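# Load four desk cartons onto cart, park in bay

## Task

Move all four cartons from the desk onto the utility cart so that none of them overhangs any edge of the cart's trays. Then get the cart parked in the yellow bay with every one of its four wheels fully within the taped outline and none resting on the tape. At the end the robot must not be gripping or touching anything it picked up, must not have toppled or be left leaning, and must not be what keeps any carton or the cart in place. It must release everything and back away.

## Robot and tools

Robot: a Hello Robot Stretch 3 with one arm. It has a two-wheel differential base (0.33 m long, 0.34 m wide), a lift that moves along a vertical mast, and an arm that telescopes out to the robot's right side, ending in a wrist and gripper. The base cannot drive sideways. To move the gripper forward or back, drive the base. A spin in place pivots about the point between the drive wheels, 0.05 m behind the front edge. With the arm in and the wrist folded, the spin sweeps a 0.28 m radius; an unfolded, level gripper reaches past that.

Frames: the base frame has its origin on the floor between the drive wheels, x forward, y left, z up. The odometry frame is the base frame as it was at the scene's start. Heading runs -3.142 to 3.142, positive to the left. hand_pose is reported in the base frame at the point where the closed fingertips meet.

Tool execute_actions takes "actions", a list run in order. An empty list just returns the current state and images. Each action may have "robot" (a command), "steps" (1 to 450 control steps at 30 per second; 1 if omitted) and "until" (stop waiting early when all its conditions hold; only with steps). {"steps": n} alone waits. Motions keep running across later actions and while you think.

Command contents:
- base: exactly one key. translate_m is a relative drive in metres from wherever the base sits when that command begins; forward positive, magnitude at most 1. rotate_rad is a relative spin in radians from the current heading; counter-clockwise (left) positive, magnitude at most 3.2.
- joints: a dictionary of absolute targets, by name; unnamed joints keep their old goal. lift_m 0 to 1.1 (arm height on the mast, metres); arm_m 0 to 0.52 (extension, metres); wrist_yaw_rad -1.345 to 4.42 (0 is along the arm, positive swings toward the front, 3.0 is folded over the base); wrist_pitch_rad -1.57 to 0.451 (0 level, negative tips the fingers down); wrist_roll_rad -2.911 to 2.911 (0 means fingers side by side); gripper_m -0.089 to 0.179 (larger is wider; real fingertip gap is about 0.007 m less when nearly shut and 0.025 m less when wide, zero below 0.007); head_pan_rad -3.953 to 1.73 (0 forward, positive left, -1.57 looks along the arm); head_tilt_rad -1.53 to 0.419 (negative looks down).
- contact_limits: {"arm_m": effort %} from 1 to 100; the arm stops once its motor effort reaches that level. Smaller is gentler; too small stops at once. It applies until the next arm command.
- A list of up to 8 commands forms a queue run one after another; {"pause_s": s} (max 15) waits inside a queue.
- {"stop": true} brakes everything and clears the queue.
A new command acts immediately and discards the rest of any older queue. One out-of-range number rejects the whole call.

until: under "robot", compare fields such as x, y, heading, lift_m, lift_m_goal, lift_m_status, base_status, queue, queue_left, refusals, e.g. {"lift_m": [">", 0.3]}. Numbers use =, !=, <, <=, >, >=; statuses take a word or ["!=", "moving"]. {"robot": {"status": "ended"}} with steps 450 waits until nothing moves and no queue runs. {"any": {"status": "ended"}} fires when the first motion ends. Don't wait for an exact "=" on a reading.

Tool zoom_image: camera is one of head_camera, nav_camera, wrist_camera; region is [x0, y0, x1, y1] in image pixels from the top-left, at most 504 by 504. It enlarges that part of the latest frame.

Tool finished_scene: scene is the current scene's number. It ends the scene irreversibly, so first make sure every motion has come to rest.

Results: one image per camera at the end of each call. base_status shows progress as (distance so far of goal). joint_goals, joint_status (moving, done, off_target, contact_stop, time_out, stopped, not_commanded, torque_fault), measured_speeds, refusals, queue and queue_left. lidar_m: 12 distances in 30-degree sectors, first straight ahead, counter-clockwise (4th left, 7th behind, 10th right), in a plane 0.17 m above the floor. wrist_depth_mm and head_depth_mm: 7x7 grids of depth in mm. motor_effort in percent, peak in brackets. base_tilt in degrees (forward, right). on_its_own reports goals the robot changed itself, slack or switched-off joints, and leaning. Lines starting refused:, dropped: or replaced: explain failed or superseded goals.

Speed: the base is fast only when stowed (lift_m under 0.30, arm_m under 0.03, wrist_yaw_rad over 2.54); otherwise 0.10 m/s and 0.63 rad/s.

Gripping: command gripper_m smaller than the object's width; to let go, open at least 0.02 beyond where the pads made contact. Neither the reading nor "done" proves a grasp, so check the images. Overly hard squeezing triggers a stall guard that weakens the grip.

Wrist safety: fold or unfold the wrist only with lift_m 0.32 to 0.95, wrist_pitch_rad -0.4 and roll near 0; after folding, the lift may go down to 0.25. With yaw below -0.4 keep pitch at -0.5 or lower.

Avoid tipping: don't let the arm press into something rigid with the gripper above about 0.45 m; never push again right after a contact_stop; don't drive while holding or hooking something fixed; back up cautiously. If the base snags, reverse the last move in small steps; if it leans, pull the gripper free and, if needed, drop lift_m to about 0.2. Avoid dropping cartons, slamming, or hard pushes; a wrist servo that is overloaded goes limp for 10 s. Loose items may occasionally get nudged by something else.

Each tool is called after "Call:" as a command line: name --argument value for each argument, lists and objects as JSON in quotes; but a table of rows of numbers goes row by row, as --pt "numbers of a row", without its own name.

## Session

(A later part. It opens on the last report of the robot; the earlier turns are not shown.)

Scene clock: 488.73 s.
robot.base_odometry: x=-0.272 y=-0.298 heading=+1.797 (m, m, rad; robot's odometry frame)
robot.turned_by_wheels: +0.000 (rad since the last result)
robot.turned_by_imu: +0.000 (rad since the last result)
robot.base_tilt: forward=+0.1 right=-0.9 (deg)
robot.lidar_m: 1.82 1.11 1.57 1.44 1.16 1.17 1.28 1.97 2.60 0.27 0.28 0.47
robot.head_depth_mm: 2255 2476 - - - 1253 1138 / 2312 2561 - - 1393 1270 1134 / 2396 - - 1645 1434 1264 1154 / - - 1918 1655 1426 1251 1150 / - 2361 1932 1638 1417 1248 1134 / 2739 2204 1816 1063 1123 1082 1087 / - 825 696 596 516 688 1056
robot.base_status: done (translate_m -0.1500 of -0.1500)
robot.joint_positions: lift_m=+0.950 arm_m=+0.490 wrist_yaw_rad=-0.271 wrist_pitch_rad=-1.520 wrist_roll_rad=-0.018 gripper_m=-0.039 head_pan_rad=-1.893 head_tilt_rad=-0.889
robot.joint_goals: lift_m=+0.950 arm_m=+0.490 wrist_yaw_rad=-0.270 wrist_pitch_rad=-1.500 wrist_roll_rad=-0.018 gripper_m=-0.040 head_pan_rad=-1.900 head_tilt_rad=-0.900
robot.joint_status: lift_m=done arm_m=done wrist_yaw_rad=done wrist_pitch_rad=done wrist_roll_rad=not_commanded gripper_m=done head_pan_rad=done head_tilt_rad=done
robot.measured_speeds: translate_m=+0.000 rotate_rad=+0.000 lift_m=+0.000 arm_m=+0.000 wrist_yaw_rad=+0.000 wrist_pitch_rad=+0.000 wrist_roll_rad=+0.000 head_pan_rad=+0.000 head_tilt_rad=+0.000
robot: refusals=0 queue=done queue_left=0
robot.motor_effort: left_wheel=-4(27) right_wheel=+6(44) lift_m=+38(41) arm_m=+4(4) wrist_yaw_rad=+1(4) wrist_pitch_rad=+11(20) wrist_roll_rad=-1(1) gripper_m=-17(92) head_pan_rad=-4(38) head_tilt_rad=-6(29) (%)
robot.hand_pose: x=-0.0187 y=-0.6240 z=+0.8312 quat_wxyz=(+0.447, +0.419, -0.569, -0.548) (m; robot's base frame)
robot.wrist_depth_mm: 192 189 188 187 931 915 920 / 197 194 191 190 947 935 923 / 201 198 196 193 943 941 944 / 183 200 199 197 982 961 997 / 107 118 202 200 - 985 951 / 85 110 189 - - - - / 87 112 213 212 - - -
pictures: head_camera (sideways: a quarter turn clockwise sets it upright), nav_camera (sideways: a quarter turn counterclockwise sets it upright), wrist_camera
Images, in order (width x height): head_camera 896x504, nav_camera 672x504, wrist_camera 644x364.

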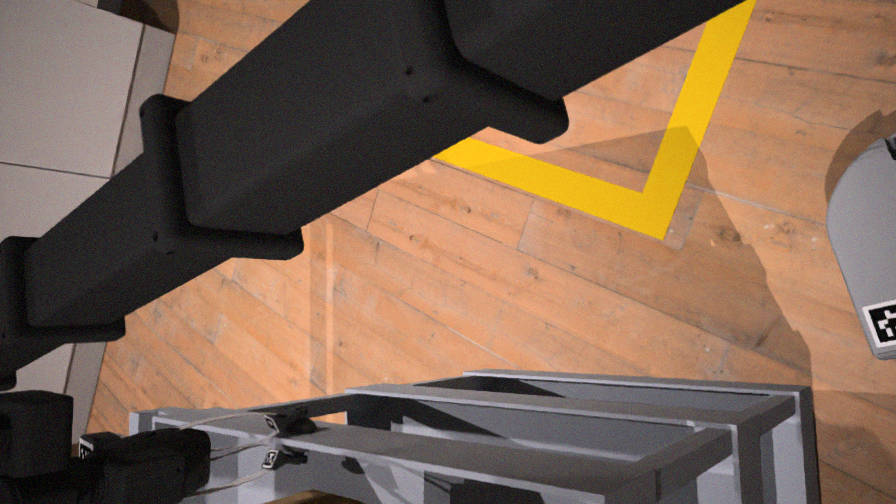

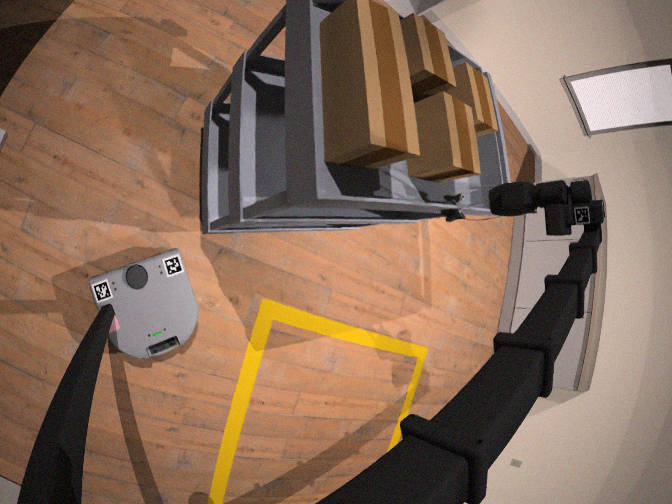

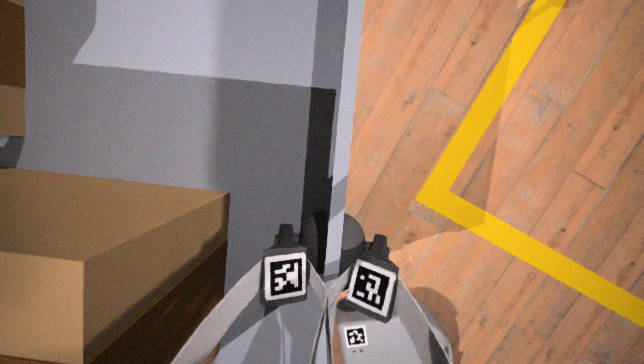

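Works. Continue.

Call:
execute_actions --actions '[{"robot":{"base":{"translate_m":-0.6},"joints":{"head_pan_rad":-1.3,"head_tilt_rad":-1.1}},"steps":350,"until":{"robot":{"status":"ended"}}}]'

Scene clock: 496.83 s.
robot.base_odometry: x=-0.136 y=-0.882 heading=+1.797 (m, m, rad; robot's odometry frame)
robot.turned_by_wheels: +0.000 (rad since the last result)
robot.turned_by_imu: +0.000 (rad since the last result)
robot.base_tilt: forward=+0.1 right=-0.9 (deg)
robot.lidar_m: 2.42 1.61 1.78 0.88 0.71 0.70 0.77 1.18 2.29 0.25 0.25 0.33
robot.head_depth_mm: 2046 1835 1640 1471 1328 1222 1121 / 765 678 622 1408 1318 1210 1118 / 593 579 590 546 1258 1215 - / 586 571 467 524 843 1213 - / 617 575 470 541 850 1192 1106 / 574 503 472 549 1085 1186 1093 / 567 499 492 553 1070 1175 1086
robot.base_status: done (translate_m -0.6000 of -0.6000)
robot.joint_positions: lift_m=+0.950 arm_m=+0.490 wrist_yaw_rad=-0.257 wrist_pitch_rad=-1.538 wrist_roll_rad=-0.046 gripper_m=-0.039 head_pan_rad=-1.307 head_tilt_rad=-1.086
robot.joint_goals: lift_m=+0.950 arm_m=+0.490 wrist_yaw_rad=-0.270 wrist_pitch_rad=-1.500 wrist_roll_rad=-0.046 gripper_m=-0.040 head_pan_rad=-1.300 head_tilt_rad=-1.100
robot.joint_status: lift_m=done arm_m=done wrist_yaw_rad=done wrist_pitch_rad=done wrist_roll_rad=not_commanded gripper_m=done head_pan_rad=done head_tilt_rad=done
robot.measured_speeds: translate_m=+0.000 rotate_rad=+0.000 lift_m=+0.000 arm_m=+0.000 wrist_yaw_rad=+0.000 wrist_pitch_rad=+0.000 wrist_roll_rad=+0.000 head_pan_rad=+0.000 head_tilt_rad=+0.000
robot: refusals=0 queue=done queue_left=0
robot.on_its_own: wrist_yaw_rad is at rest, and its effort (-15) is outside its rest range (-12 to +12)
robot.motor_effort: left_wheel=+4(22) right_wheel=-4(37) lift_m=+37(38) arm_m=+4(4) wrist_yaw_rad=-15(15) wrist_pitch_rad=+19(22) wrist_roll_rad=+14(14) gripper_m=-19(22) head_pan_rad=+5(46) head_tilt_rad=-8(29) (%)
robot.hand_pose: x=-0.0176 y=-0.6194 z=+0.8315 quat_wxyz=(+0.454, +0.435, -0.556, -0.543) (m; robot's base frame)
robot.wrist_depth_mm: 191 191 187 923 920 893 906 / 197 194 190 957 970 945 905 / 201 199 195 440 978 949 958 / 206 204 202 201 - 970 972 / 211 205 204 181 - 994 983 / 128 127 175 181 - - - / 91 111 204 214 - - -
pictures: head_camera (sideways: a quarter turn clockwise sets it upright), nav_camera (sideways: a quarter turn counterclockwise sets it upright), wrist_camera
Images, in order (width x height): head_camera 896x504, nav_camera 672x504, wrist_camera 644x364.

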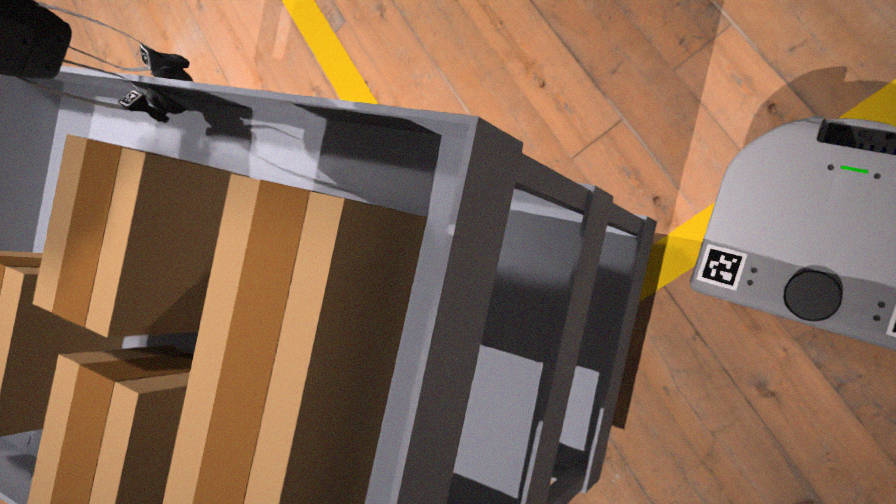

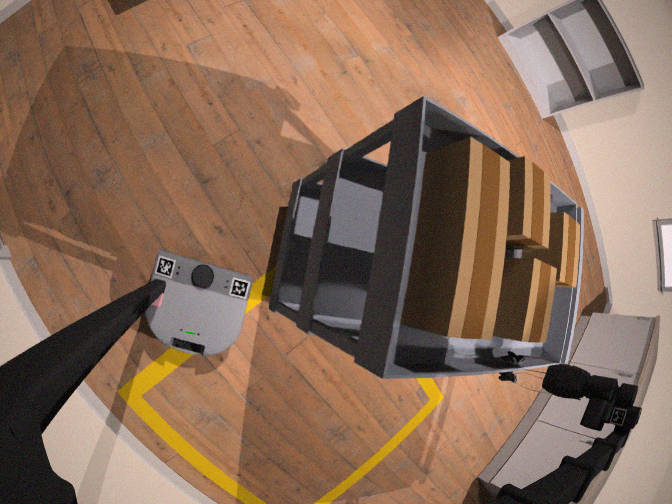

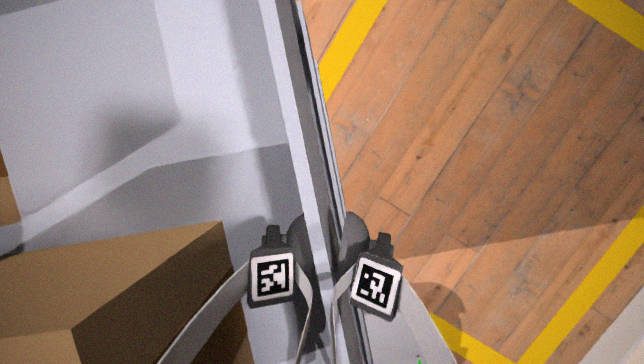

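Call:
execute_actions --actions '[{"robot":{"base":{"translate_m":-0.36},"joints":{"wrist_yaw_rad":-0.1}},"steps":350,"until":{"robot":{"base_status":["!=","moving"]}}}]'

Scene clock: 506.57 s.
robot.base_odometry: x=-0.055 y=-1.233 heading=+1.797 (m, m, rad; robot's odometry frame)
robot.turned_by_wheels: +0.000 (rad since the last result)
robot.turned_by_imu: +0.000 (rad since the last result)
robot.base_tilt: forward=+0.2 right=-0.9 (deg)
robot.lidar_m: 2.70 1.94 1.02 0.52 0.42 0.42 0.46 0.71 2.14 0.25 0.25 0.33
robot.head_depth_mm: 2040 1857 1646 1475 1346 1219 1128 / 766 682 629 1413 1323 1209 1116 / 592 588 590 546 1263 1216 - / 585 571 468 528 847 1216 - / 619 576 471 541 846 1193 1106 / 574 503 478 555 1080 1181 1088 / 567 498 501 554 1131 1169 1084
robot.base_status: done (translate_m -0.3600 of -0.3600)
robot.joint_positions: lift_m=+0.950 arm_m=+0.490 wrist_yaw_rad=-0.094 wrist_pitch_rad=-1.540 wrist_roll_rad=-0.043 gripper_m=-0.039 head_pan_rad=-1.307 head_tilt_rad=-1.086
robot.joint_goals: lift_m=+0.950 arm_m=+0.490 wrist_yaw_rad=-0.100 wrist_pitch_rad=-1.500 wrist_roll_rad=-0.043 gripper_m=-0.040 head_pan_rad=-1.300 head_tilt_rad=-1.100
robot.joint_status: lift_m=done arm_m=done wrist_yaw_rad=done wrist_pitch_rad=done wrist_roll_rad=not_commanded gripper_m=done head_pan_rad=done head_tilt_rad=done
robot.measured_speeds: translate_m=+0.000 rotate_rad=+0.000 lift_m=+0.000 arm_m=+0.000 wrist_yaw_rad=+0.000 wrist_pitch_rad=+0.000 wrist_roll_rad=+0.000 head_pan_rad=+0.000 head_tilt_rad=+0.000
robot: refusals=0 queue=done queue_left=0
robot.motor_effort: left_wheel=+5(19) right_wheel=-6(34) lift_m=+37(37) arm_m=+4(4) wrist_yaw_rad=-6(15) wrist_pitch_rad=+20(21) wrist_roll_rad=+12(14) gripper_m=-18(23) head_pan_rad=+5(4) head_tilt_rad=-8(8) (%)
robot.hand_pose: x=-0.0201 y=-0.6186 z=+0.8315 quat_wxyz=(+0.495, +0.479, -0.519, -0.506) (m; robot's base frame)
robot.wrist_depth_mm: 192 190 187 186 916 933 906 / 197 195 190 191 969 947 897 / 201 197 195 195 996 956 937 / 204 202 200 199 984 975 968 / 133 135 202 202 - - 957 / 92 117 176 210 - - 895 / 90 117 214 216 - 972 782
pictures: head_camera (sideways: a quarter turn clockwise sets it upright), nav_camera (sideways: a quarter turn counterclockwise sets it upright), wrist_camera
Images, in order (width x height): head_camera 896x504, nav_camera 672x504, wrist_camera 644x364.

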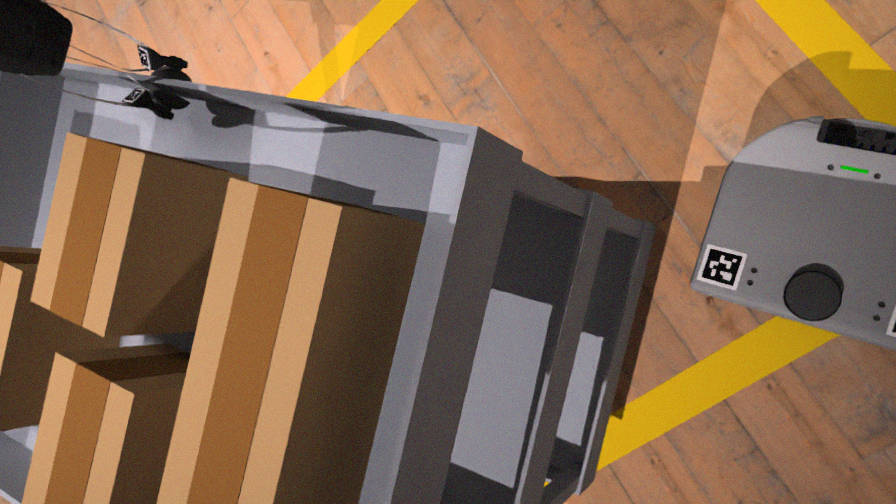

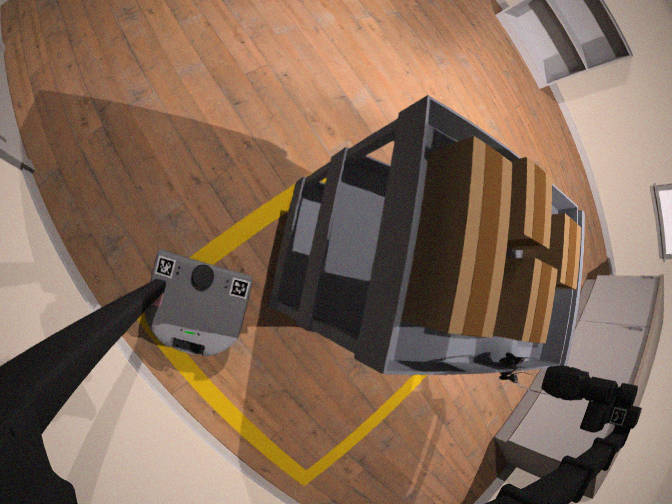

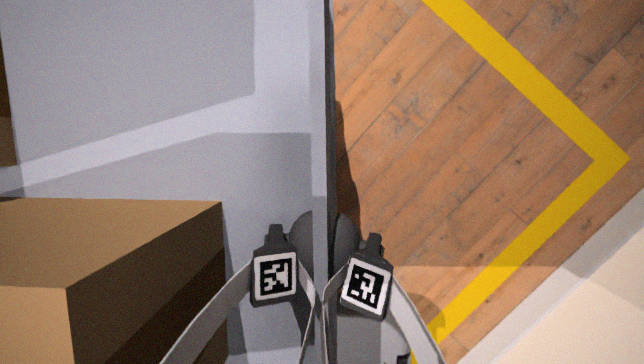

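Call:
execute_actions --actions '[{"robot":[{"base":{"translate_m":-0.08}},{"base":{"rotate_rad":-0.15},"joints":{"wrist_yaw_rad":0.05}},{"base":{"rotate_rad":-0.15}}],"steps":350,"until":{"robot":{"status":"ended"}}}]'

Scene clock: 515.77 s.
robot.base_odometry: x=-0.038 y=-1.311 heading=+1.498 (m, m, rad; robot's odometry frame)
robot.turned_by_wheels: -0.300 (rad since the last result)
robot.turned_by_imu: -0.349 (rad since the last result)
robot.base_tilt: forward=+0.1 right=-0.9 (deg)
robot.lidar_m: 3.21 2.02 2.22 0.65 0.40 0.35 0.36 0.43 0.28 0.24 0.24 0.28
robot.head_depth_mm: 2074 1802 1567 528 1333 1221 1033 / 760 665 593 547 1268 1208 1113 / 592 560 464 527 848 1217 - / 583 562 463 530 843 1219 - / 613 567 463 512 838 1196 1104 / 602 523 460 516 837 1179 1095 / 604 514 456 521 836 1176 1085
robot.base_status: done (rotate_rad -0.1499 of -0.1500)
robot.joint_positions: lift_m=+0.950 arm_m=+0.490 wrist_yaw_rad=+0.060 wrist_pitch_rad=-1.475 wrist_roll_rad=-0.038 gripper_m=-0.039 head_pan_rad=-1.304 head_tilt_rad=-1.088
robot.joint_goals: lift_m=+0.950 arm_m=+0.490 wrist_yaw_rad=+0.050 wrist_pitch_rad=-1.500 wrist_roll_rad=-0.038 gripper_m=-0.040 head_pan_rad=-1.300 head_tilt_rad=-1.100
robot.joint_status: lift_m=done arm_m=done wrist_yaw_rad=done wrist_pitch_rad=done wrist_roll_rad=not_commanded gripper_m=done head_pan_rad=done head_tilt_rad=done
robot.measured_speeds: translate_m=+0.000 rotate_rad=+0.000 lift_m=+0.000 arm_m=+0.000 wrist_yaw_rad=+0.000 wrist_pitch_rad=+0.000 wrist_roll_rad=+0.000 head_pan_rad=+0.000 head_tilt_rad=+0.000
robot: refusals=0 queue=done queue_left=0
robot.motor_effort: left_wheel=+3(59) right_wheel=-2(66) lift_m=+29(37) arm_m=+0(5) wrist_yaw_rad=-10(12) wrist_pitch_rad=-13(23) wrist_roll_rad=+10(12) gripper_m=-16(29) head_pan_rad=+3(4) head_tilt_rad=-7(8) (%)
robot.hand_pose: x=-0.0216 y=-0.6355 z=+0.8314 quat_wxyz=(+0.547, +0.500, -0.498, -0.451) (m; robot's base frame)
robot.wrist_depth_mm: 199 198 194 433 937 947 914 / 202 199 197 196 935 965 902 / 205 202 199 201 971 991 818 / 207 205 203 203 999 981 719 / 144 139 204 205 986 905 655 / 90 114 178 154 - 809 592 / 89 112 210 208 - 734 545
pictures: head_camera (sideways: a quarter turn clockwise sets it upright), nav_camera (sideways: a quarter turn counterclockwise sets it upright), wrist_camera
Images, in order (width x height): head_camera 896x504, nav_camera 672x504, wrist_camera 644x364.

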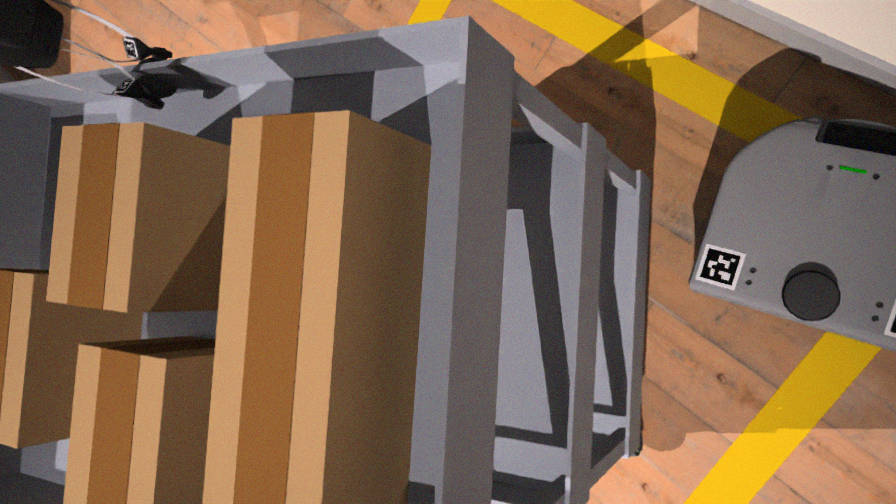

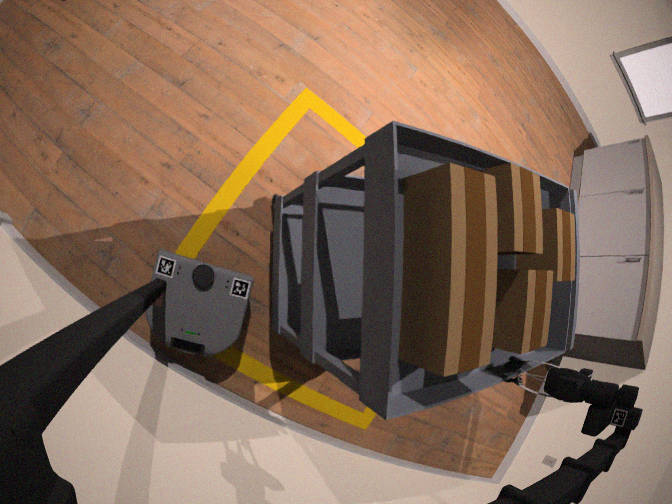

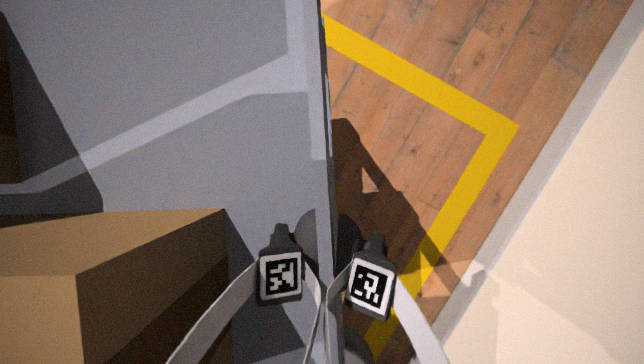

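Call:
execute_actions --actions '[{"robot":[{"joints":{"gripper_m":0.05}},{"joints":{"lift_m":1.07}},{"base":{"rotate_rad":0.22},"joints":{"arm_m":0.0}},{"base":{"translate_m":0.75},"joints":{"head_pan_rad":-1.9,"head_tilt_rad":-0.9}}],"steps":450,"until":{"robot":{"status":"ended"}}},{"steps":200,"until":{"robot":{"status":"ended"}}}]'

Scene clock: 536.07 s.
robot.base_odometry: x=-0.147 y=-0.569 heading=+1.717 (m, m, rad; robot's odometry frame)
robot.turned_by_wheels: +0.220 (rad since the last result)
robot.turned_by_imu: +0.220 (rad since the last result)
robot.base_tilt: forward=+0.2 right=-0.9 (deg)
robot.lidar_m: 2.13 1.40 1.83 1.37 1.03 1.00 1.04 0.52 0.65 2.43 2.87 2.50
robot.head_depth_mm: - - - 1032 934 1210 1138 / - - - 1208 1268 1228 1123 / - - - 1424 1426 1250 1154 / - - - - - 1213 1154 / - - - - - 1184 1131 / - - - - - 1278 1106 / - - - 1555 1370 1218 1094
robot.base_status: done (translate_m +0.7500 of +0.7500)
robot.joint_positions: lift_m=+1.070 arm_m=+0.000 wrist_yaw_rad=+0.053 wrist_pitch_rad=-1.497 wrist_roll_rad=-0.025 gripper_m=+0.050 head_pan_rad=-1.893 head_tilt_rad=-0.903
robot.joint_goals: lift_m=+1.070 arm_m=+0.000 wrist_yaw_rad=+0.050 wrist_pitch_rad=-1.500 wrist_roll_rad=-0.025 gripper_m=+0.050 head_pan_rad=-1.900 head_tilt_rad=-0.900
robot.joint_status: lift_m=done arm_m=done wrist_yaw_rad=done wrist_pitch_rad=done wrist_roll_rad=not_commanded gripper_m=done head_pan_rad=done head_tilt_rad=done
robot.measured_speeds: translate_m=+0.000 rotate_rad=+0.000 lift_m=+0.000 arm_m=+0.000 wrist_yaw_rad=+0.000 wrist_pitch_rad=+0.000 wrist_roll_rad=+0.000 head_pan_rad=+0.000 head_tilt_rad=+0.000
robot: refusals=0 queue=done queue_left=0
robot.motor_effort: left_wheel=-3(10) right_wheel=+2(8) lift_m=+33(37) arm_m=-5(6) wrist_yaw_rad=-3(11) wrist_pitch_rad=-2(13) wrist_roll_rad=+2(10) gripper_m=+0(80) head_pan_rad=-5(47) head_tilt_rad=+2(23) (%)
robot.hand_pose: x=-0.0219 y=-0.1401 z=+0.9512 quat_wxyz=(+0.537, +0.500, -0.498, -0.462) (m; robot's base frame)
robot.wrist_depth_mm: - - - - - - 594 / - - - - - 902 590 / - - - - - 915 606 / - - - - - - - / - - - - - - - / - - - - - - - / - - - - - - -
pictures: head_camera (sideways: a quarter turn clockwise sets it upright), nav_camera (sideways: a quarter turn counterclockwise sets it upright), wrist_camera
Images, in order (width x height): head_camera 896x504, nav_camera 672x504, wrist_camera 644x364.

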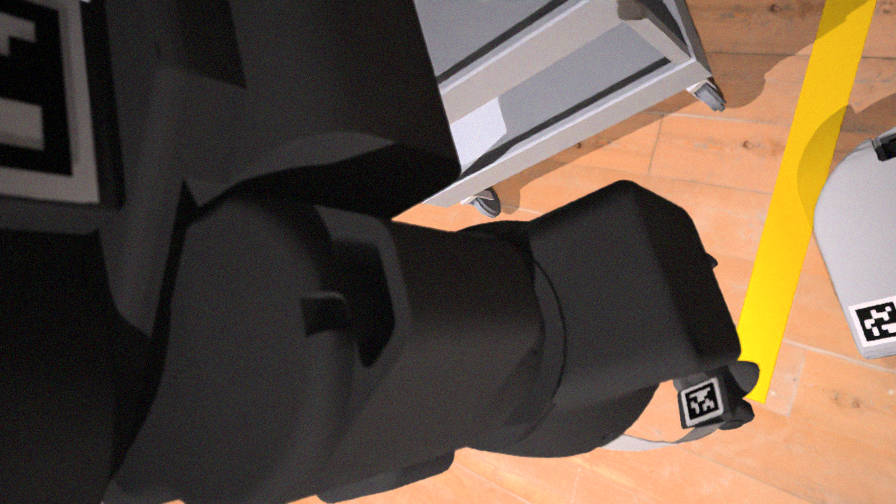

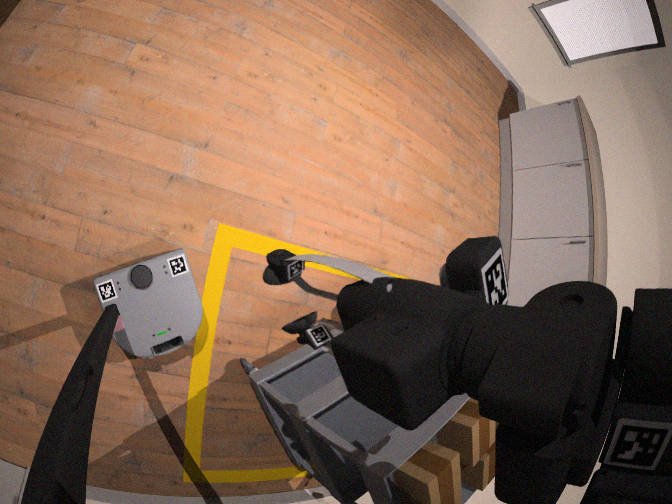

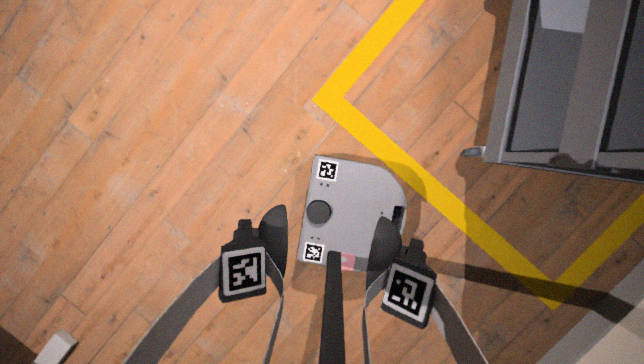

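Call:
finished_scene --scene 1

The scene is finished: the task was done.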